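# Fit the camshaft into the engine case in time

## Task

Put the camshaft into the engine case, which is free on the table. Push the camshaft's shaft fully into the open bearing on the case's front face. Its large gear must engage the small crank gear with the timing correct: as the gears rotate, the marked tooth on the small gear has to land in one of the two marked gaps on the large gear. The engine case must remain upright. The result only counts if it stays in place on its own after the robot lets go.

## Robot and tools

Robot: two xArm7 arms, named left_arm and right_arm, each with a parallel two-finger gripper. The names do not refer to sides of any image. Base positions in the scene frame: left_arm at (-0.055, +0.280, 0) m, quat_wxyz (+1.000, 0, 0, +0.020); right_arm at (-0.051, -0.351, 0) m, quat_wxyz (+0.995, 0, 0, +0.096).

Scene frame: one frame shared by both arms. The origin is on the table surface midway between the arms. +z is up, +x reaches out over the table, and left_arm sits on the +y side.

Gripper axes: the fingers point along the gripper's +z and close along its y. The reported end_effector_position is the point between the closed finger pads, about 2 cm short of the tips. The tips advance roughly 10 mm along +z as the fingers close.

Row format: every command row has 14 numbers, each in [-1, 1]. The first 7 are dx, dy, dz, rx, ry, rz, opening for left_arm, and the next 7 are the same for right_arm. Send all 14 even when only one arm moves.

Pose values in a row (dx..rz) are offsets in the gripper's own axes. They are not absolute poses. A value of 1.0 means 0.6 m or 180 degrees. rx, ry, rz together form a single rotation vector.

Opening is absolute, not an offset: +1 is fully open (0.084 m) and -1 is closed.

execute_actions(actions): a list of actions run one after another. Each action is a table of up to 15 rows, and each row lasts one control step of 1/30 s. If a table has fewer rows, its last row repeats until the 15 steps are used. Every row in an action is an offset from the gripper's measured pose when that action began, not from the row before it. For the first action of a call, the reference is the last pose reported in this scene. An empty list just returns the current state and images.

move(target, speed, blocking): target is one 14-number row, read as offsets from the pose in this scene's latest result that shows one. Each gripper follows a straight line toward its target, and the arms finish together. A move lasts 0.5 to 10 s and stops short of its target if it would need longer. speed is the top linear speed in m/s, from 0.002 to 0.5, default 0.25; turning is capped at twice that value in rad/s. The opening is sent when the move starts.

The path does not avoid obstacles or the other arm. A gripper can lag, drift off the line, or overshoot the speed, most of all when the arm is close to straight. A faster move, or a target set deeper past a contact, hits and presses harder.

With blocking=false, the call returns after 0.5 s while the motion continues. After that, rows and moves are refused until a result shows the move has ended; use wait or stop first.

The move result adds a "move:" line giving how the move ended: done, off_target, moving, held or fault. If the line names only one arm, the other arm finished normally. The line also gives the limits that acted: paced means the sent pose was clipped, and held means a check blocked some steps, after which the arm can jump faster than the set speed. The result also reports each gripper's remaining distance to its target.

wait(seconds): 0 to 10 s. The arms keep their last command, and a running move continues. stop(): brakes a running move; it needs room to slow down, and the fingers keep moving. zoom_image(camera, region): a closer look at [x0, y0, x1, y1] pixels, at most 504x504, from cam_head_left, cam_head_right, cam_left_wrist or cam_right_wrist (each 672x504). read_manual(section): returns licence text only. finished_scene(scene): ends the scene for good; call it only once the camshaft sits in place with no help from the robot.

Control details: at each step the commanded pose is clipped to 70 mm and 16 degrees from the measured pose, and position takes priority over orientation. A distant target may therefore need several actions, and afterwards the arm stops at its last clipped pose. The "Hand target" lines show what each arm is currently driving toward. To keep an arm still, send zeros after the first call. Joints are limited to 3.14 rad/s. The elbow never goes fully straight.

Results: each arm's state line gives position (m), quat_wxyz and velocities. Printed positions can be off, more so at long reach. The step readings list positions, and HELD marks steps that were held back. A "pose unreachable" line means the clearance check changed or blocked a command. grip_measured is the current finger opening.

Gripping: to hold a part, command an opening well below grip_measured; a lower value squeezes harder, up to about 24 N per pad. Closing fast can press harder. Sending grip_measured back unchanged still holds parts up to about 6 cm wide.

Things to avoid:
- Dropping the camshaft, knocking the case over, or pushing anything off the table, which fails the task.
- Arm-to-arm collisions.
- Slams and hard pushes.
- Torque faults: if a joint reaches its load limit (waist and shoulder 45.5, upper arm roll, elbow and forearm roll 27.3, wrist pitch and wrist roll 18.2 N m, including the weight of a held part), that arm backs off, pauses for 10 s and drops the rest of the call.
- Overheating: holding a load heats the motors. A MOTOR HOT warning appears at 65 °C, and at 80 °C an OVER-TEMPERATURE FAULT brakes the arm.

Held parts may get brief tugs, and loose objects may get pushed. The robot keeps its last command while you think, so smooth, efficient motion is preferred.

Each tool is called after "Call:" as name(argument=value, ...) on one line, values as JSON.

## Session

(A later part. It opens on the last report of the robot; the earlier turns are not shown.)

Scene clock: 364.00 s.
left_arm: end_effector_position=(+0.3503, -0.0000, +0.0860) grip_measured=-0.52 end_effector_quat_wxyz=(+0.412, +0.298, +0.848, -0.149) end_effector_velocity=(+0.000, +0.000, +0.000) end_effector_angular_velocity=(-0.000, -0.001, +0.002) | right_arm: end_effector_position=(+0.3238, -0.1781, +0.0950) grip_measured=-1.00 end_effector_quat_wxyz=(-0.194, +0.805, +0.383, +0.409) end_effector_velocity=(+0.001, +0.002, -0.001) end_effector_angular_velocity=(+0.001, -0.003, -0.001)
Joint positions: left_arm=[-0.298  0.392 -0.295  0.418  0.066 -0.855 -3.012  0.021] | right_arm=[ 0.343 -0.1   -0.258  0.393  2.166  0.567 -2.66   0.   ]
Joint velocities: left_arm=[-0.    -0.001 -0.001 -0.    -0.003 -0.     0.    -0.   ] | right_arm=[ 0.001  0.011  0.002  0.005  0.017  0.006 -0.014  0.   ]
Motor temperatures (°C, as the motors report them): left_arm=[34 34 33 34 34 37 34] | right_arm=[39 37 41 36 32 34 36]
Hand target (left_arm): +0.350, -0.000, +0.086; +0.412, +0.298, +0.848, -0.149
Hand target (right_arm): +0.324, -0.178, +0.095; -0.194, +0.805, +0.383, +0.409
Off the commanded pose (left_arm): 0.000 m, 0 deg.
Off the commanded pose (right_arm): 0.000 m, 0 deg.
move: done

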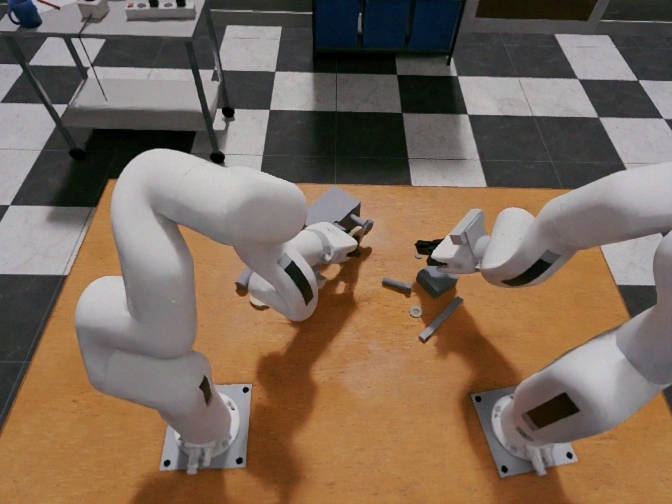

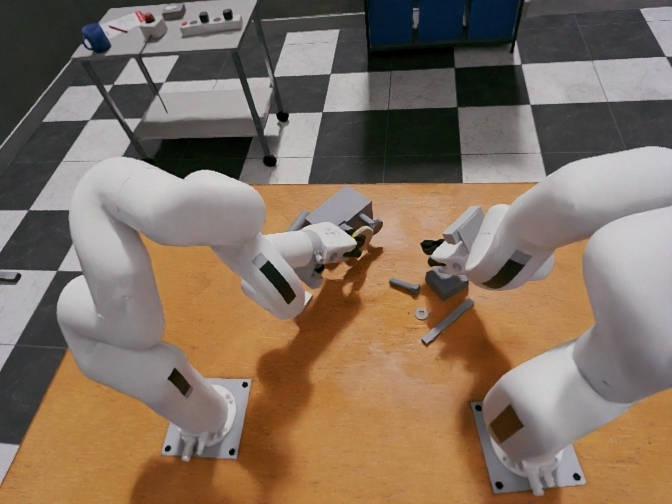

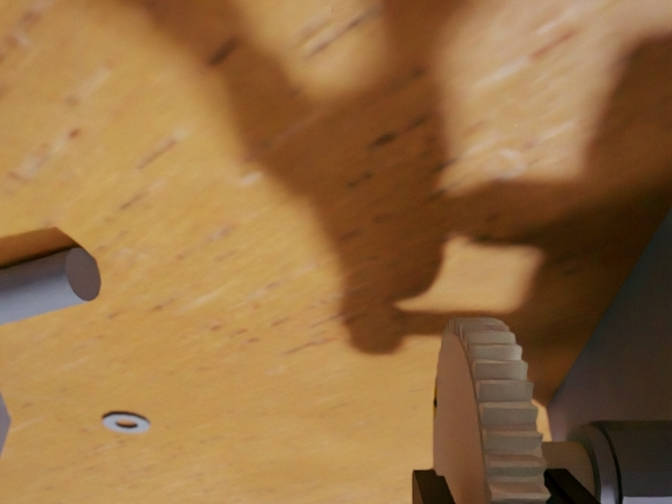

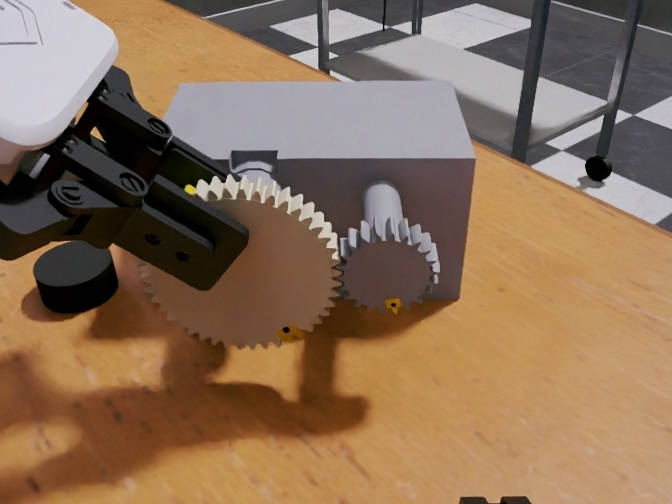

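Call:
move(target=[0.012,0,-0.014,0,0,0,-0.5, 0,0,0,0,0,0,-1], speed=0.03)

Call:
move(target=[0,-0.032,0,0,0,0,-0.5, 0,0,0,0,0,0,-1], speed=0.01)

Call:
move(target=[0,-0.004,0,0,0,0,-1, 0,0,0,0,0,0,-1], speed=0.01)

Call:
move(target=[0.0082,0,0.0006,0,-0.045,0,-1, 0,0,0,0,0,0,-1], speed=0.04)

Call:
move(target=[0,0,0,0,0,0,-0.55, 0,0,0,0,0,0,-1])

Call:
move(target=[0,0.04,0,0,0,0,-0.55, 0,0,0,0,0,0,-1], speed=0.008)

Call:
zoom_image(camera="cam_right_wrist", region=[250,210,450,360])

Scene clock: 382.77 s.
left_arm: end_effector_position=(+0.3418, +0.0068, +0.0855) grip_measured=-0.52 end_effector_quat_wxyz=(+0.412, +0.297, +0.848, -0.149) end_effector_velocity=(-0.002, +0.001, -0.000) end_effector_angular_velocity=(-0.000, +0.000, -0.002) | right_arm: end_effector_position=(+0.3238, -0.1781, +0.0950) grip_measured=-1.00 end_effector_quat_wxyz=(-0.194, +0.805, +0.383, +0.409) end_effector_velocity=(+0.000, +0.000, +0.001) end_effector_angular_velocity=(+0.001, -0.001, +0.001)
Joint positions: left_arm=[-0.291  0.382 -0.294  0.384  0.074 -0.878 -3.015  0.021] | right_arm=[ 0.343 -0.1   -0.258  0.393  2.166  0.567 -2.66   0.   ]
Joint velocities: left_arm=[ 0.001 -0.002 -0.    -0.007  0.003 -0.005 -0.001 -0.   ] | right_arm=[ 0.001 -0.001 -0.     0.    -0.     0.     0.     0.   ]
Motor temperatures (°C, as the motors report them): left_arm=[34 35 33 34 34 37 34] | right_arm=[39 37 41 36 32 34 36]
Hand target (left_arm): +0.342, +0.007, +0.086; +0.412, +0.298, +0.848, -0.149
Hand target (right_arm): +0.324, -0.178, +0.095; -0.194, +0.805, +0.383, +0.409
Off the commanded pose (left_arm): 0.000 m, 0 deg.
Off the commanded pose (right_arm): 0.000 m, 0 deg.
move: done

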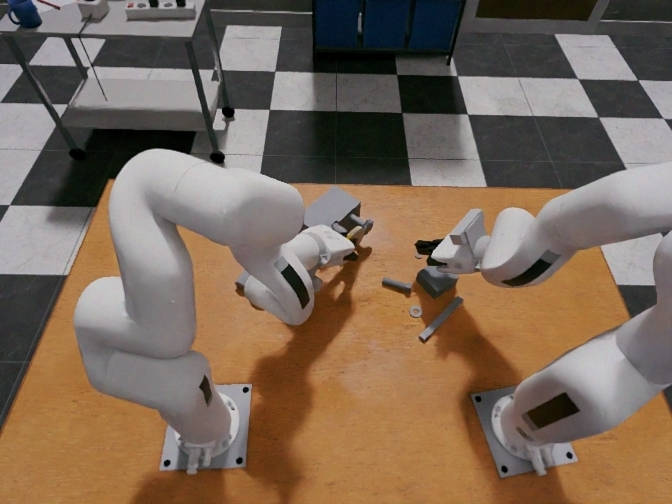

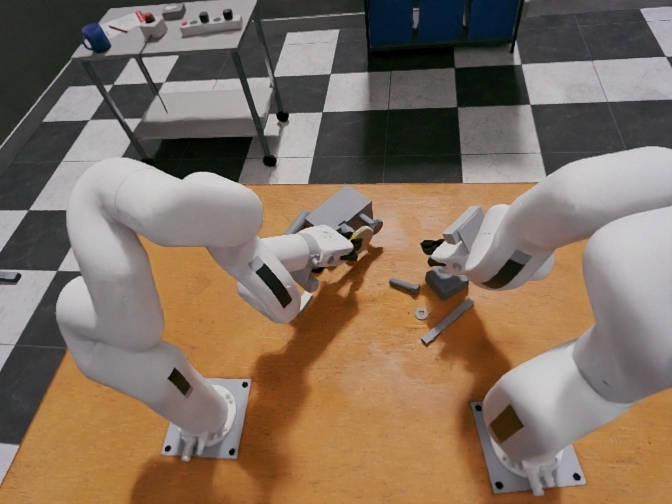

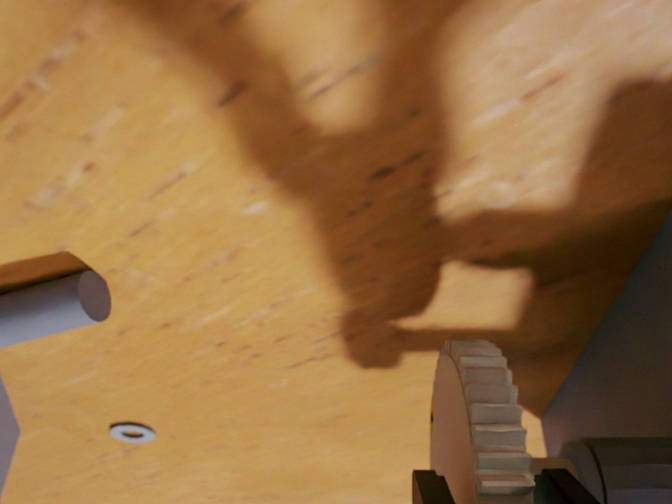

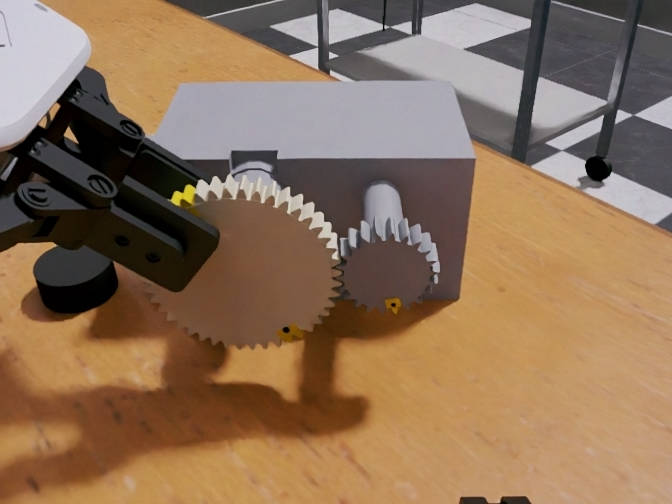

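Scene clock: 384.90 s.
left_arm: end_effector_position=(+0.3302, -0.0077, +0.0856) grip_measured=-0.52 end_effector_quat_wxyz=(+0.412, +0.298, +0.848, -0.148) end_effector_velocity=(-0.002, -0.003, +0.001) end_effector_angular_velocity=(-0.001, -0.003, -0.000) | right_arm: end_effector_position=(+0.3238, -0.1781, +0.0950) grip_measured=-1.00 end_effector_quat_wxyz=(-0.194, +0.805, +0.383, +0.409) end_effector_velocity=(-0.000, +0.000, +0.000) end_effector_angular_velocity=(+0.001, -0.000, +0.001)
Joint positions: left_arm=[-0.352  0.382 -0.314  0.379 -0.013 -0.889 -3.003  0.021] | right_arm=[ 0.343 -0.1   -0.258  0.393  2.166  0.567 -2.66   0.   ]
Joint velocities: left_arm=[-0.01  -0.002 -0.003 -0.    -0.014 -0.002  0.002  0.   ] | right_arm=[ 0.     0.    -0.    -0.    -0.     0.001  0.     0.   ]
Motor temperatures (°C, as the motors report them): left_arm=[34 35 33 34 34 37 34] | right_arm=[39 37 41 36 32 34 36]
Hand target (left_arm): +0.330, -0.008, +0.086; +0.412, +0.298, +0.848, -0.149
Hand target (right_arm): +0.324, -0.178, +0.095; -0.194, +0.805, +0.383, +0.409
Off the commanded pose (left_arm): 0.001 m, 0 deg.
Off the commanded pose (right_arm): 0.000 m, 0 deg.
move: done

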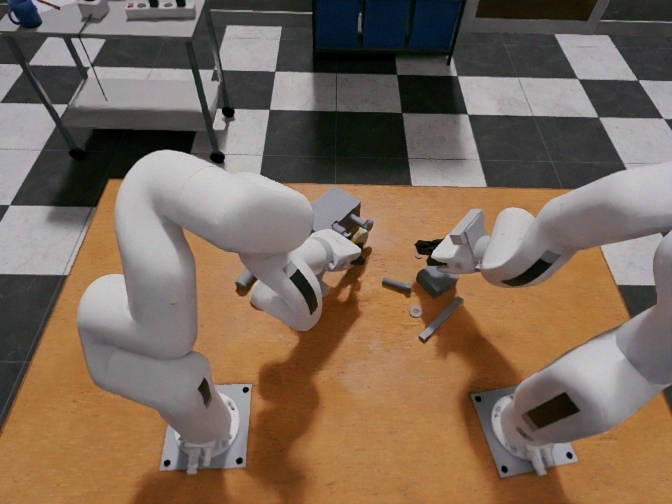

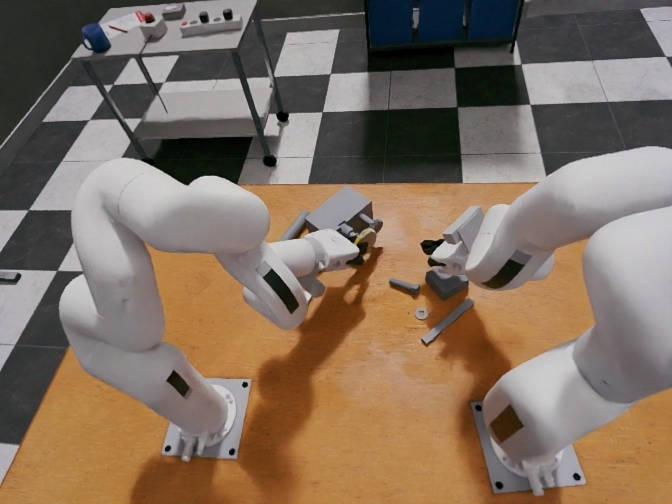

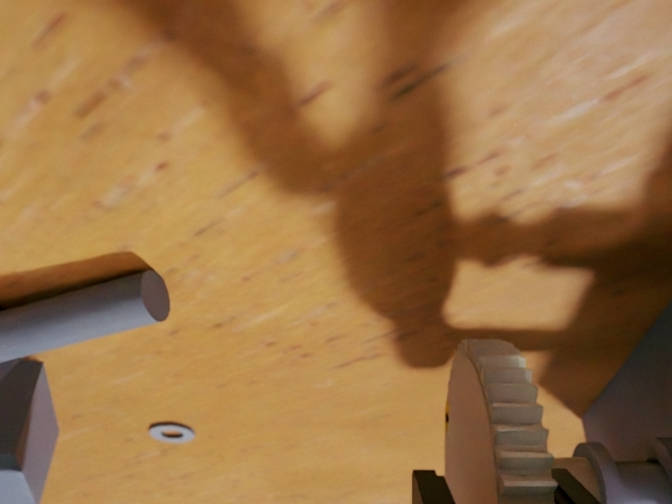

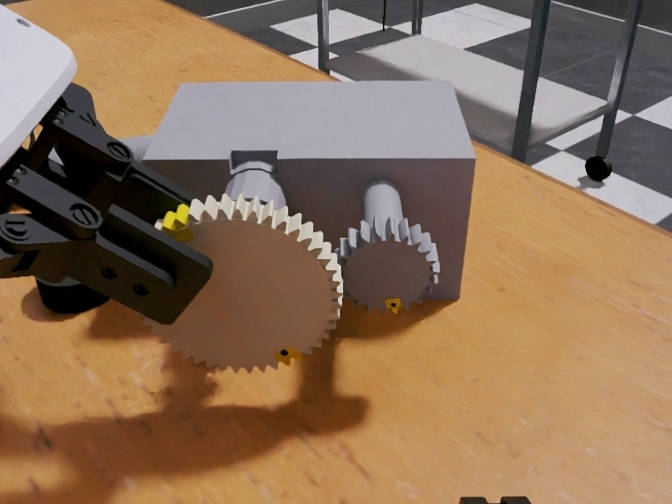

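Scene clock: 385.70 s.
left_arm: end_effector_position=(+0.3280, -0.0104, +0.0858) grip_measured=-0.73 end_effector_quat_wxyz=(+0.412, +0.298, +0.848, -0.149) end_effector_velocity=(+0.001, +0.002, -0.000) end_effector_angular_velocity=(+0.002, +0.001, +0.006) | right_arm: end_effector_position=(+0.3238, -0.1781, +0.0950) grip_measured=-1.00 end_effector_quat_wxyz=(-0.194, +0.805, +0.383, +0.409) end_effector_velocity=(-0.000, +0.000, -0.000) end_effector_angular_velocity=(-0.000, +0.001, +0.000)
Joint positions: left_arm=[-0.36   0.381 -0.318  0.378 -0.023 -0.891 -3.002  0.012] | right_arm=[ 0.343 -0.1   -0.258  0.393  2.166  0.567 -2.66   0.   ]
Joint velocities: left_arm=[-0.     0.001  0.002  0.001 -0.006  0.001  0.001 -0.   ] | right_arm=[ 0.     0.001  0.     0.     0.     0.    -0.     0.   ]
Motor temperatures (°C, as the motors report them): left_arm=[34 35 33 34 34 37 34] | right_arm=[39 37 41 36 32 34 36]
Hand target (left_arm): +0.329, -0.010, +0.086; +0.412, +0.298, +0.848, -0.148
Hand target (right_arm): +0.324, -0.178, +0.095; -0.194, +0.805, +0.383, +0.409
Off the commanded pose (left_arm): 0.001 m, 0 deg.
Off the commanded pose (right_arm): 0.000 m, 0 deg.
move: done

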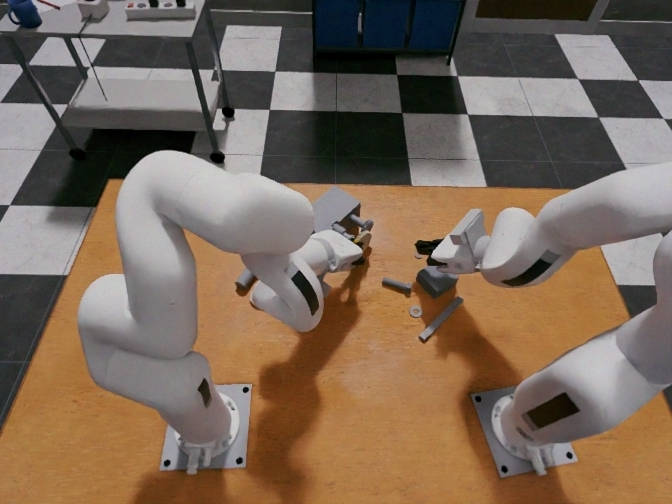

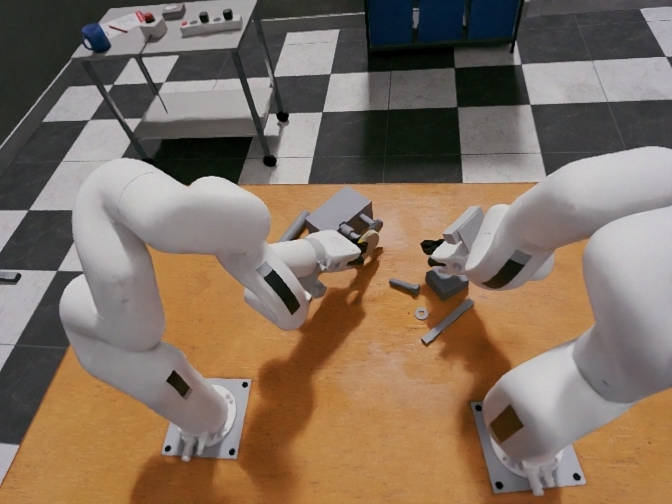

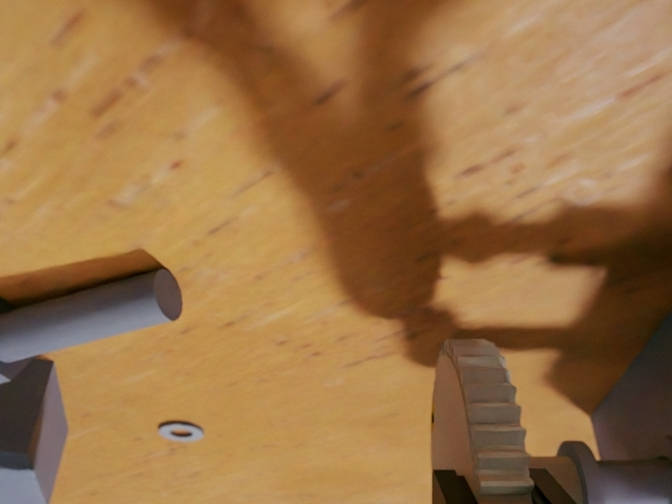

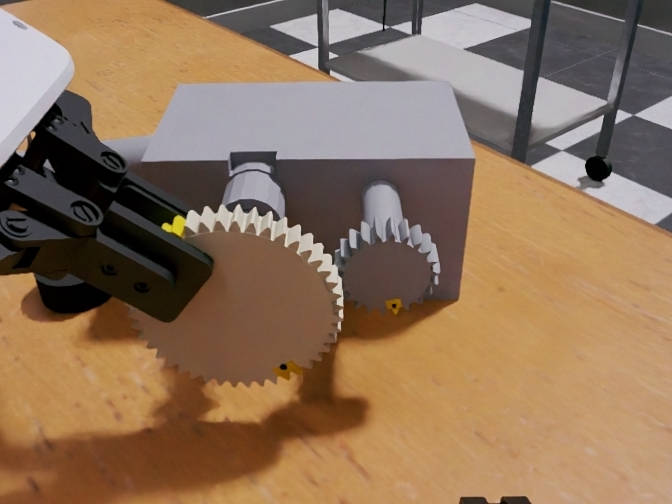

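Scene clock: 387.77 s.
left_arm: end_effector_position=(+0.3258, -0.0088, +0.0817) grip_measured=-0.73 end_effector_quat_wxyz=(+0.470, +0.288, +0.817, -0.170) end_effector_velocity=(-0.001, -0.001, -0.001) end_effector_angular_velocity=(-0.011, -0.011, -0.002) | right_arm: end_effector_position=(+0.3238, -0.1781, +0.0950) grip_measured=-1.00 end_effector_quat_wxyz=(-0.194, +0.805, +0.383, +0.409) end_effector_velocity=(-0.000, -0.000, -0.000) end_effector_angular_velocity=(-0.001, +0.000, +0.000)
Joint positions: left_arm=[-0.371  0.559 -0.295  0.391  0.01  -1.186 -2.969  0.012] | right_arm=[ 0.343 -0.1   -0.258  0.393  2.166  0.567 -2.66   0.   ]
Joint velocities: left_arm=[-0.003  0.022  0.002  0.004  0.005 -0.031  0.003 -0.   ] | right_arm=[ 0.     0.     0.     0.    -0.    -0.001  0.     0.   ]
Motor temperatures (°C, as the motors report them): left_arm=[34 35 33 34 34 37 34] | right_arm=[39 37 41 36 32 34 36]
Hand target (left_arm): +0.326, -0.009, +0.082; +0.471, +0.287, +0.816, -0.170
Hand target (right_arm): +0.324, -0.178, +0.095; -0.194, +0.805, +0.383, +0.409
Off the commanded pose (left_arm): 0.000 m, 0 deg.
Off the commanded pose (right_arm): 0.000 m, 0 deg.
move: done

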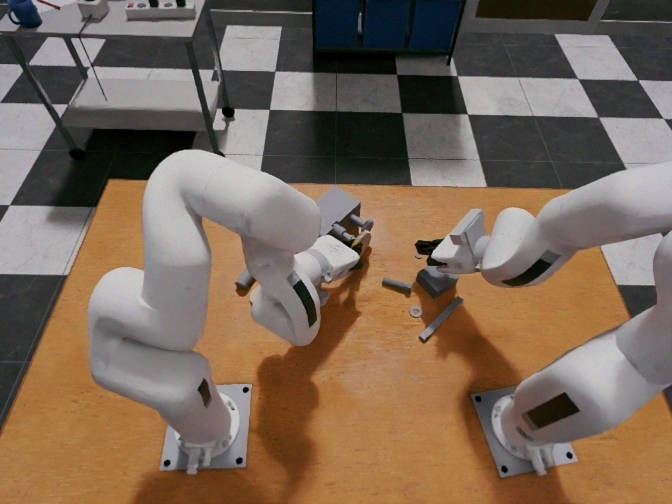

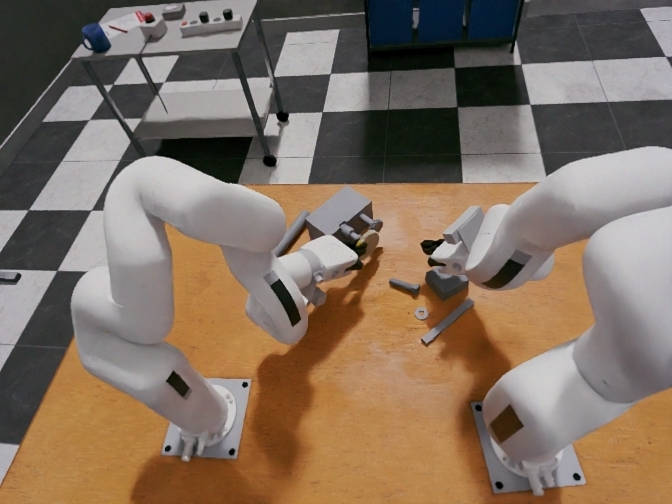

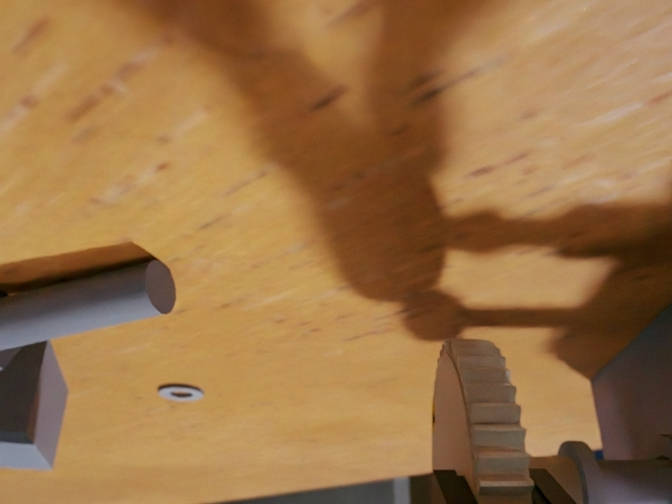

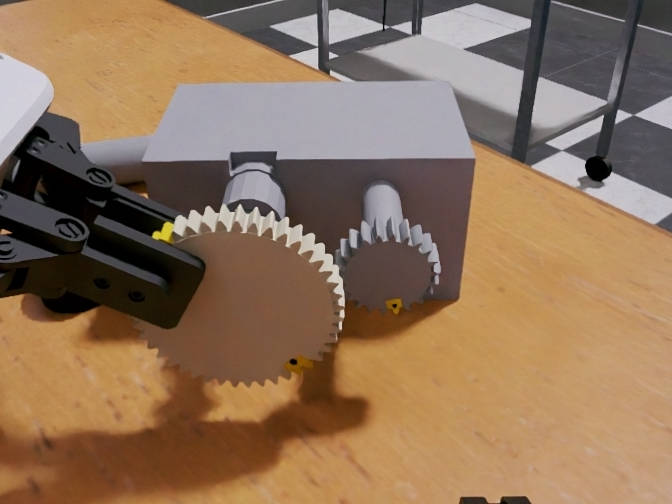

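Scene clock: 388.30 s.
left_arm: end_effector_position=(+0.3258, -0.0088, +0.0817) grip_measured=-0.57 end_effector_quat_wxyz=(+0.470, +0.288, +0.817, -0.170) end_effector_velocity=(-0.000, +0.000, -0.000) end_effector_angular_velocity=(+0.001, +0.000, +0.000) | right_arm: end_effector_position=(+0.3238, -0.1781, +0.0950) grip_measured=-1.00 end_effector_quat_wxyz=(-0.194, +0.805, +0.383, +0.409) end_effector_velocity=(+0.000, -0.000, +0.000) end_effector_angular_velocity=(-0.000, -0.000, -0.001)
Joint positions: left_arm=[-0.371  0.559 -0.295  0.392  0.01  -1.186 -2.969  0.019] | right_arm=[ 0.343 -0.1   -0.258  0.393  2.166  0.567 -2.66   0.   ]
Joint velocities: left_arm=[ 0.    -0.001 -0.    -0.001 -0.001  0.     0.     0.   ] | right_arm=[-0.001 -0.     0.     0.    -0.    -0.     0.     0.   ]
Motor temperatures (°C, as the motors report them): left_arm=[34 35 33 34 34 37 34] | right_arm=[39 37 41 36 32 34 36]
Hand target (left_arm): +0.326, -0.009, +0.082; +0.470, +0.288, +0.817, -0.170
Hand target (right_arm): +0.324, -0.178, +0.095; -0.194, +0.805, +0.383, +0.409
Off the commanded pose (left_arm): 0.000 m, 0 deg.
Off the commanded pose (right_arm): 0.000 m, 0 deg.
move: done

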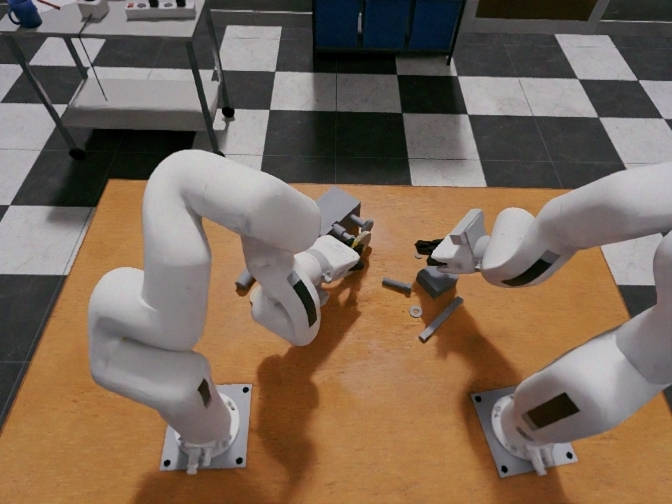

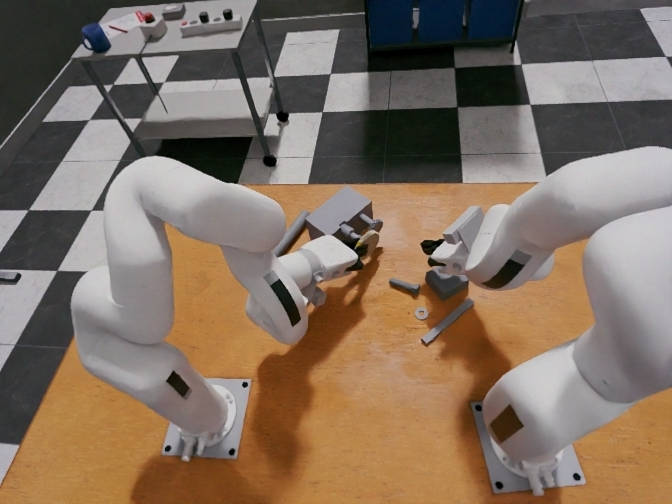

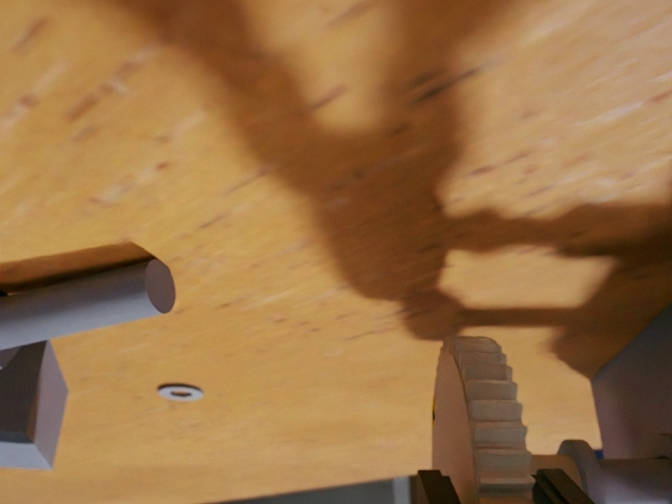

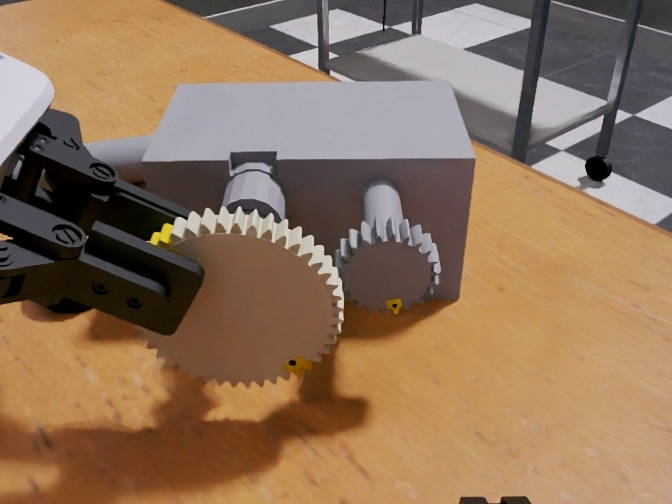

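Scene clock: 391.53 s.
left_arm: end_effector_position=(+0.3407, +0.0095, +0.0816) grip_measured=-0.57 end_effector_quat_wxyz=(+0.470, +0.287, +0.817, -0.170) end_effector_velocity=(+0.001, +0.002, -0.001) end_effector_angular_velocity=(+0.000, +0.002, +0.000) | right_arm: end_effector_position=(+0.3238, -0.1781, +0.0950) grip_measured=-1.00 end_effector_quat_wxyz=(-0.194, +0.805, +0.383, +0.409) end_effector_velocity=(-0.000, -0.000, -0.001) end_effector_angular_velocity=(-0.003, +0.002, +0.000)
Joint positions: left_arm=[-0.306  0.554 -0.259  0.397  0.11  -1.167 -2.977  0.019] | right_arm=[ 0.343 -0.1   -0.258  0.393  2.166  0.567 -2.66   0.   ]
Joint velocities: left_arm=[ 0.008  0.002  0.004  0.001  0.012  0.002 -0.001 -0.   ] | right_arm=[ 0.001  0.001 -0.     0.    -0.    -0.002  0.     0.   ]
Motor temperatures (°C, as the motors report them): left_arm=[34 35 33 34 34 37 34] | right_arm=[39 37 41 36 32 34 36]
Hand target (left_arm): +0.341, +0.010, +0.082; +0.470, +0.287, +0.817, -0.170
Hand target (right_arm): +0.324, -0.178, +0.095; -0.194, +0.805, +0.383, +0.409
Off the commanded pose (left_arm): 0.000 m, 0 deg.
Off the commanded pose (right_arm): 0.000 m, 0 deg.
move: done

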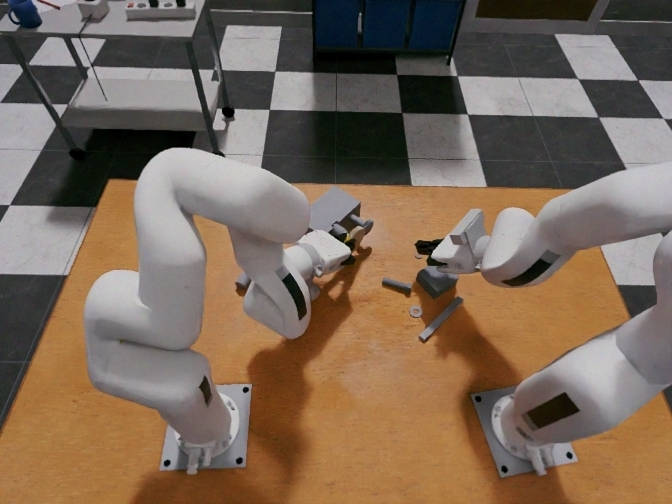

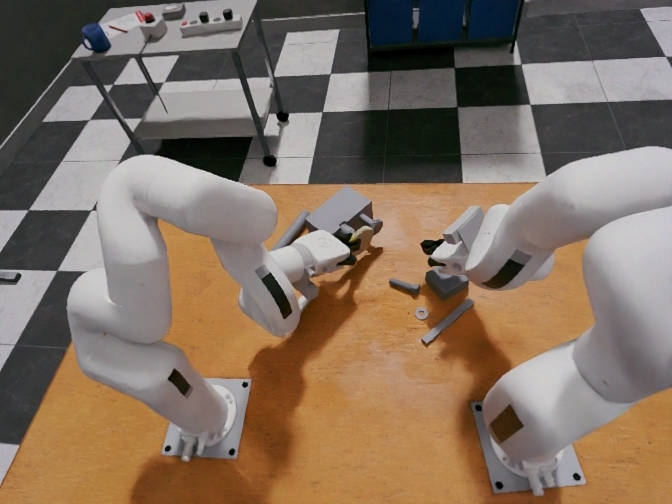

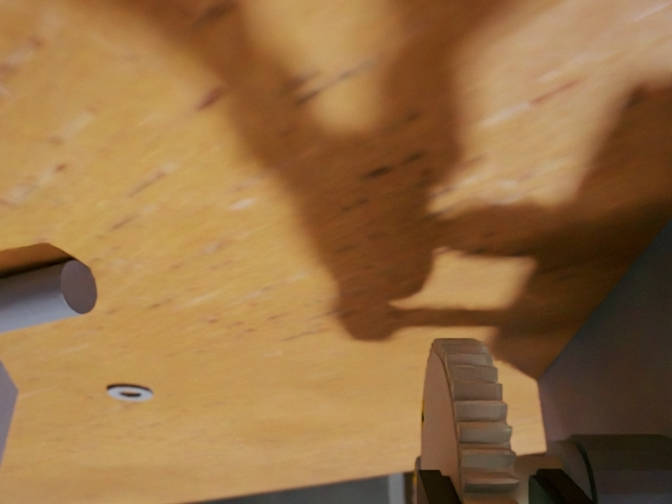

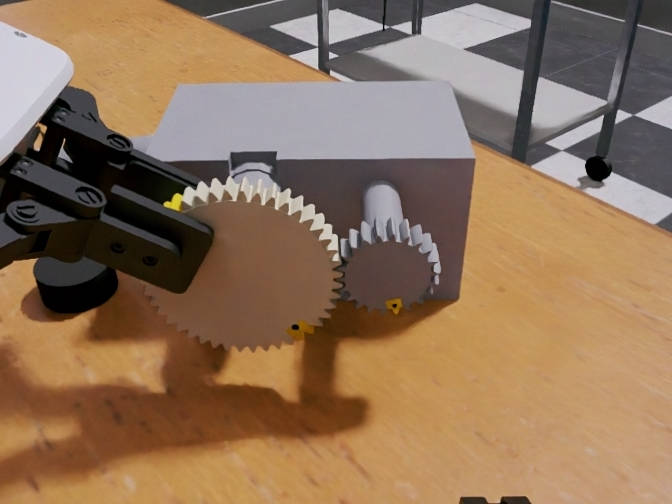

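Region (250, 210, 450, 360) of cam_right_wrist's 672x504 image, scaled by 2.520, with more detail than that image has; it fills the top 378 rows of this view, and the rest is white.

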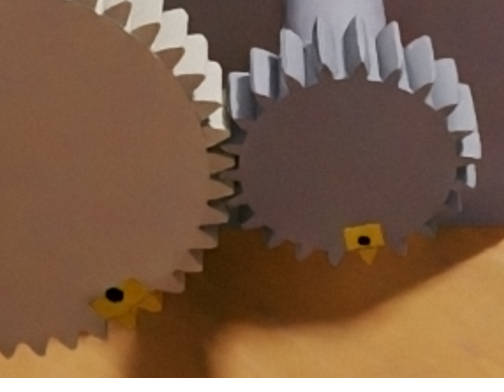

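One tooth advanced. Seat fully, then retreat.

Call:
move(target=[0,0.006,0,0,0,0,-0.55, 0,0,0,0,0,0,-1], speed=0.008)

Call:
move(target=[0,-0.005,0,0,0,0,-0.55, 0,0,0,0,0,0,-1], speed=0.02)

Call:
move(target=[-0.03,0,-0.08,0,0,0,-0.55, 0,0,0,0,0,0,-1], speed=0.05)

Call:
zoom_image(camera="cam_right_wrist", region=[270,230,430,350])

Scene clock: 400.33 s.
left_arm: end_effector_position=(+0.3418, +0.0109, +0.0816) grip_measured=-0.57 end_effector_quat_wxyz=(+0.470, +0.288, +0.817, -0.171) end_effector_velocity=(+0.002, +0.004, -0.000) end_effector_angular_velocity=(+0.001, -0.000, +0.006) | right_arm: end_effector_position=(+0.3238, -0.1781, +0.0950) grip_measured=-1.00 end_effector_quat_wxyz=(-0.194, +0.805, +0.383, +0.409) end_effector_velocity=(+0.000, -0.000, +0.000) end_effector_angular_velocity=(-0.001, -0.000, -0.001)
Joint positions: left_arm=[-0.297  0.554 -0.255  0.397  0.125 -1.165 -2.978  0.019] | right_arm=[ 0.343 -0.1   -0.258  0.393  2.166  0.567 -2.66   0.   ]
Joint velocities: left_arm=[ 0.007 -0.001  0.005 -0.002  0.006 -0.    -0.001 -0.   ] | right_arm=[-0.001 -0.    -0.     0.    -0.    -0.001  0.     0.   ]
Motor temperatures (°C, as the motors report them): left_arm=[34 35 33 34 34 37 34] | right_arm=[39 37 41 36 32 34 36]
Hand target (left_arm): +0.343, +0.012, +0.082; +0.470, +0.287, +0.817, -0.170
Hand target (right_arm): +0.324, -0.178, +0.095; -0.194, +0.805, +0.383, +0.409
Off the commanded pose (left_arm): 0.002 m, 0 deg.
Off the commanded pose (right_arm): 0.000 m, 0 deg.
move: done

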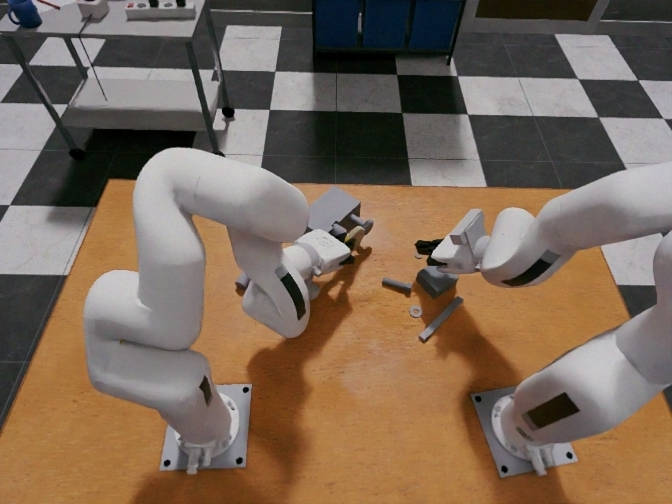

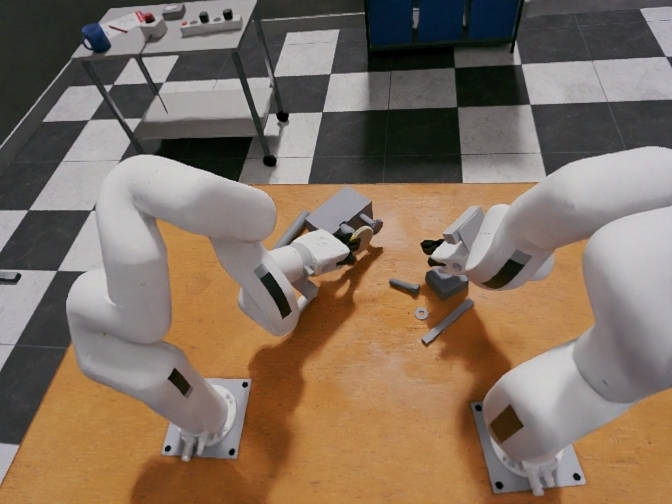

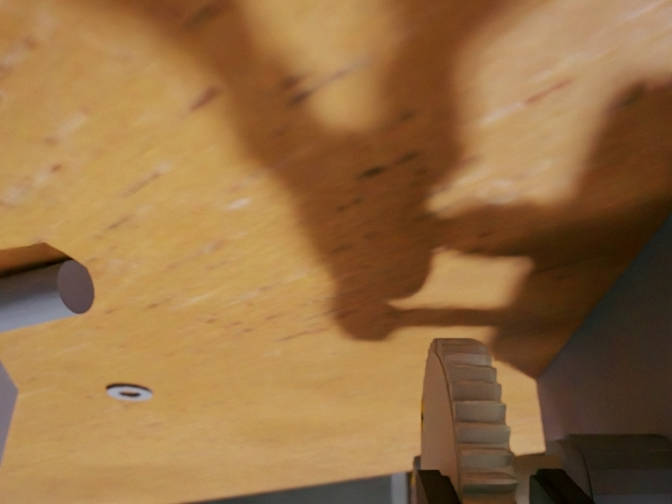

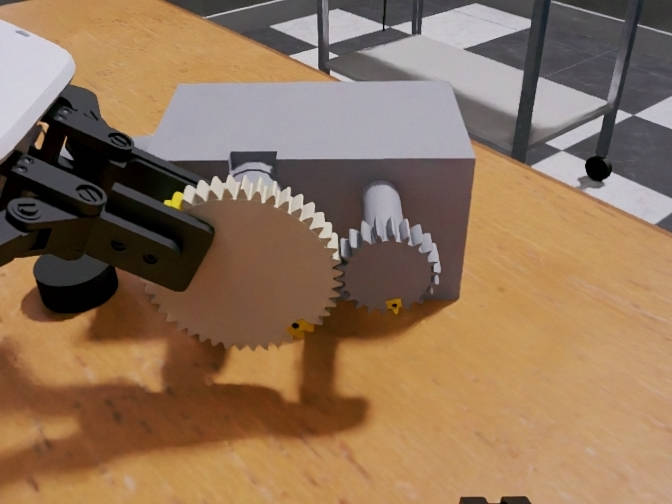

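Scene clock: 401.10 s.
left_arm: end_effector_position=(+0.3401, +0.0088, +0.0816) grip_measured=-0.57 end_effector_quat_wxyz=(+0.470, +0.288, +0.817, -0.171) end_effector_velocity=(-0.002, -0.002, +0.000) end_effector_angular_velocity=(-0.001, -0.000, -0.003) | right_arm: end_effector_position=(+0.3238, -0.1781, +0.0950) grip_measured=-1.00 end_effector_quat_wxyz=(-0.194, +0.805, +0.383, +0.409) end_effector_velocity=(-0.000, -0.000, -0.000) end_effector_angular_velocity=(-0.002, +0.001, +0.001)
Joint positions: left_arm=[-0.305  0.554 -0.259  0.396  0.113 -1.167 -2.977  0.019] | right_arm=[ 0.343 -0.1   -0.258  0.393  2.166  0.567 -2.66   0.   ]
Joint velocities: left_arm=[-0.004 -0.    -0.003 -0.001 -0.004 -0.001  0.001  0.   ] | right_arm=[ 0.001  0.001 -0.     0.    -0.    -0.001 -0.     0.   ]
Motor temperatures (°C, as the motors report them): left_arm=[34 35 33 34 34 37 34] | right_arm=[39 37 41 36 32 34 36]
Hand target (left_arm): +0.340, +0.009, +0.082; +0.470, +0.288, +0.817, -0.171
Hand target (right_arm): +0.324, -0.178, +0.095; -0.194, +0.805, +0.383, +0.409
Off the commanded pose (left_arm): 0.000 m, 0 deg.
Off the commanded pose (right_arm): 0.000 m, 0 deg.
move: done

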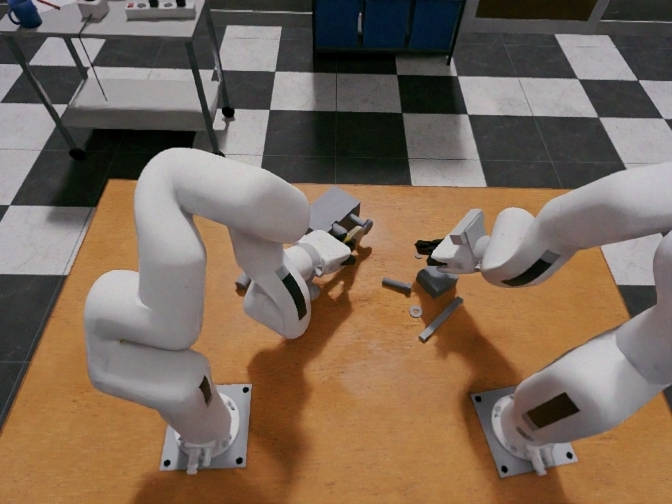

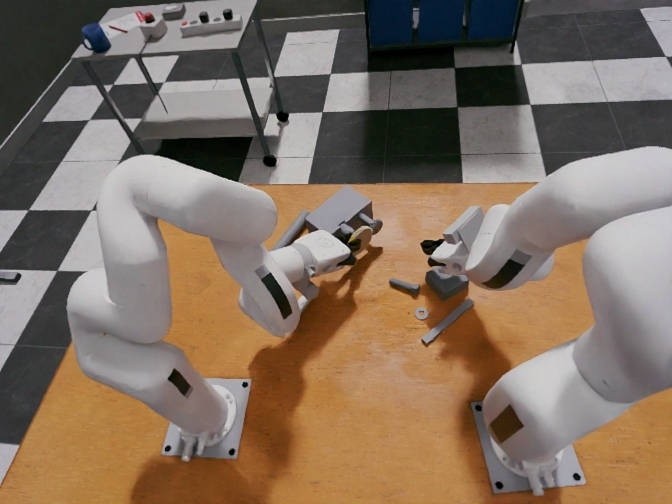

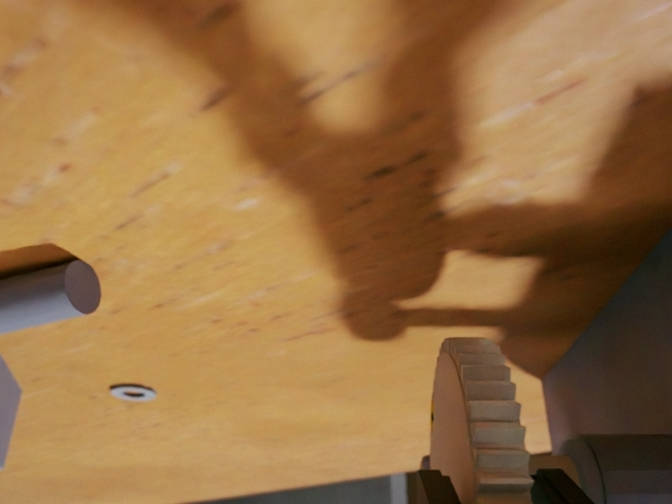

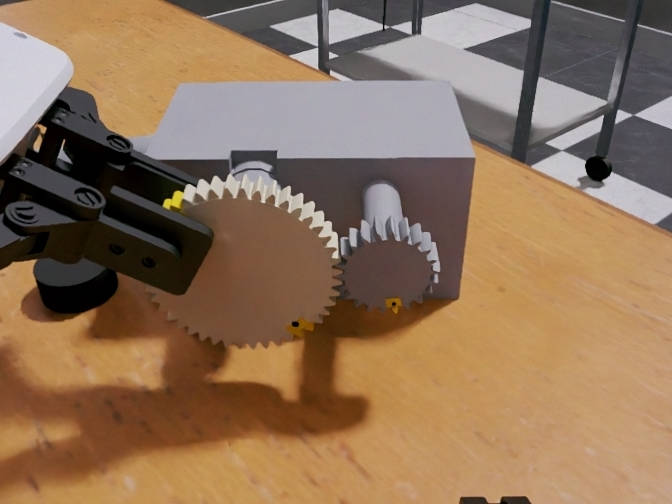

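Scene clock: 402.60 s.
left_arm: end_effector_position=(+0.3151, +0.0296, +0.1208) grip_measured=-0.57 end_effector_quat_wxyz=(+0.470, +0.288, +0.817, -0.171) end_effector_velocity=(-0.001, +0.001, +0.002) end_effector_angular_velocity=(-0.000, +0.001, -0.000) | right_arm: end_effector_position=(+0.3238, -0.1781, +0.0950) grip_measured=-1.00 end_effector_quat_wxyz=(-0.194, +0.805, +0.383, +0.409) end_effector_velocity=(+0.000, -0.000, -0.000) end_effector_angular_velocity=(-0.000, -0.000, -0.001)
Joint positions: left_arm=[-0.263  0.332 -0.27   0.241  0.152 -1.111 -3.038  0.019] | right_arm=[ 0.343 -0.1   -0.258  0.393  2.166  0.567 -2.66   0.   ]
Joint velocities: left_arm=[ 0.004 -0.014  0.    -0.007  0.006  0.007 -0.006  0.   ] | right_arm=[-0.001  0.     0.     0.    -0.     0.     0.     0.   ]
Motor temperatures (°C, as the motors report them): left_arm=[34 35 33 34 34 37 34] | right_arm=[39 37 41 36 32 34 36]
Hand target (left_arm): +0.315, +0.030, +0.121; +0.470, +0.288, +0.817, -0.171
Hand target (right_arm): +0.324, -0.178, +0.095; -0.194, +0.805, +0.383, +0.409
Off the commanded pose (left_arm): 0.000 m, 0 deg.
Off the commanded pose (right_arm): 0.000 m, 0 deg.
move: done

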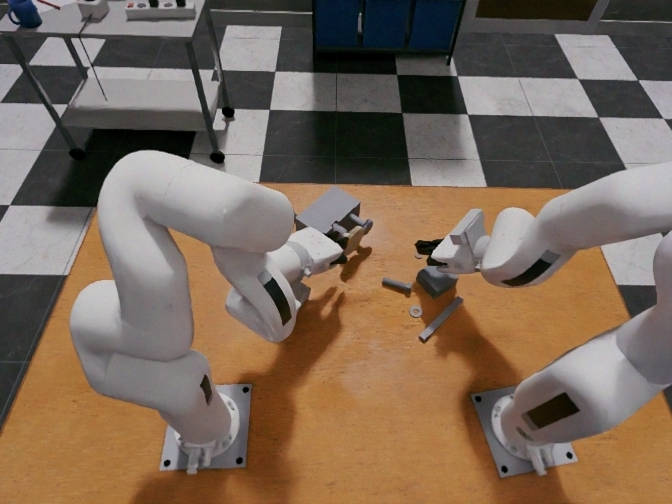

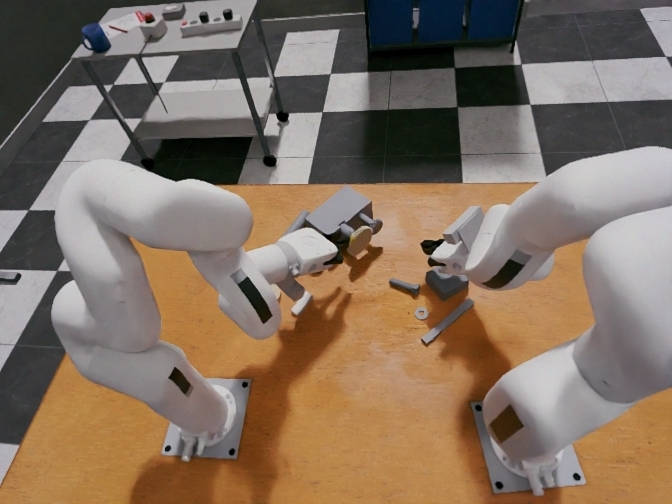

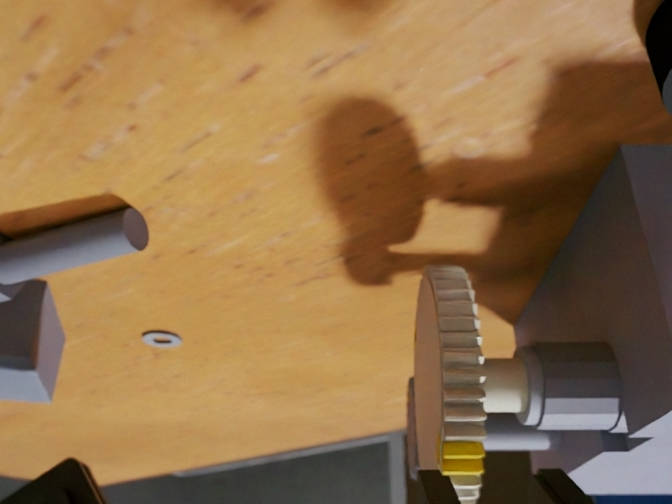

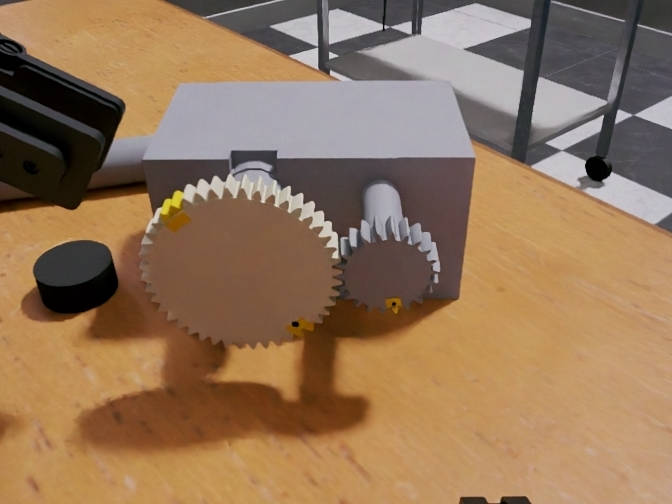

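Region (270, 230, 430, 350) of cam_right_wrist's 672x504 image, scaled by 3.150, with more detail than that image has; it fills the top 378 rows of this view, and the rest is white.

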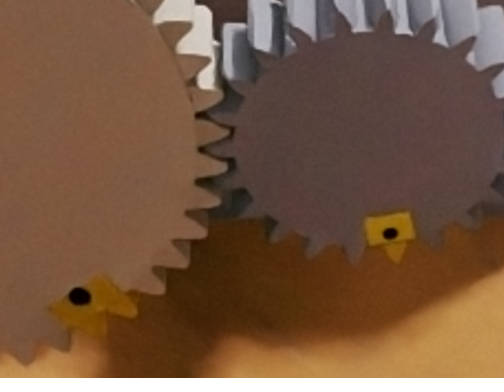

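Call:
finished_scene(scene=2)

The scene is finished: the task was done.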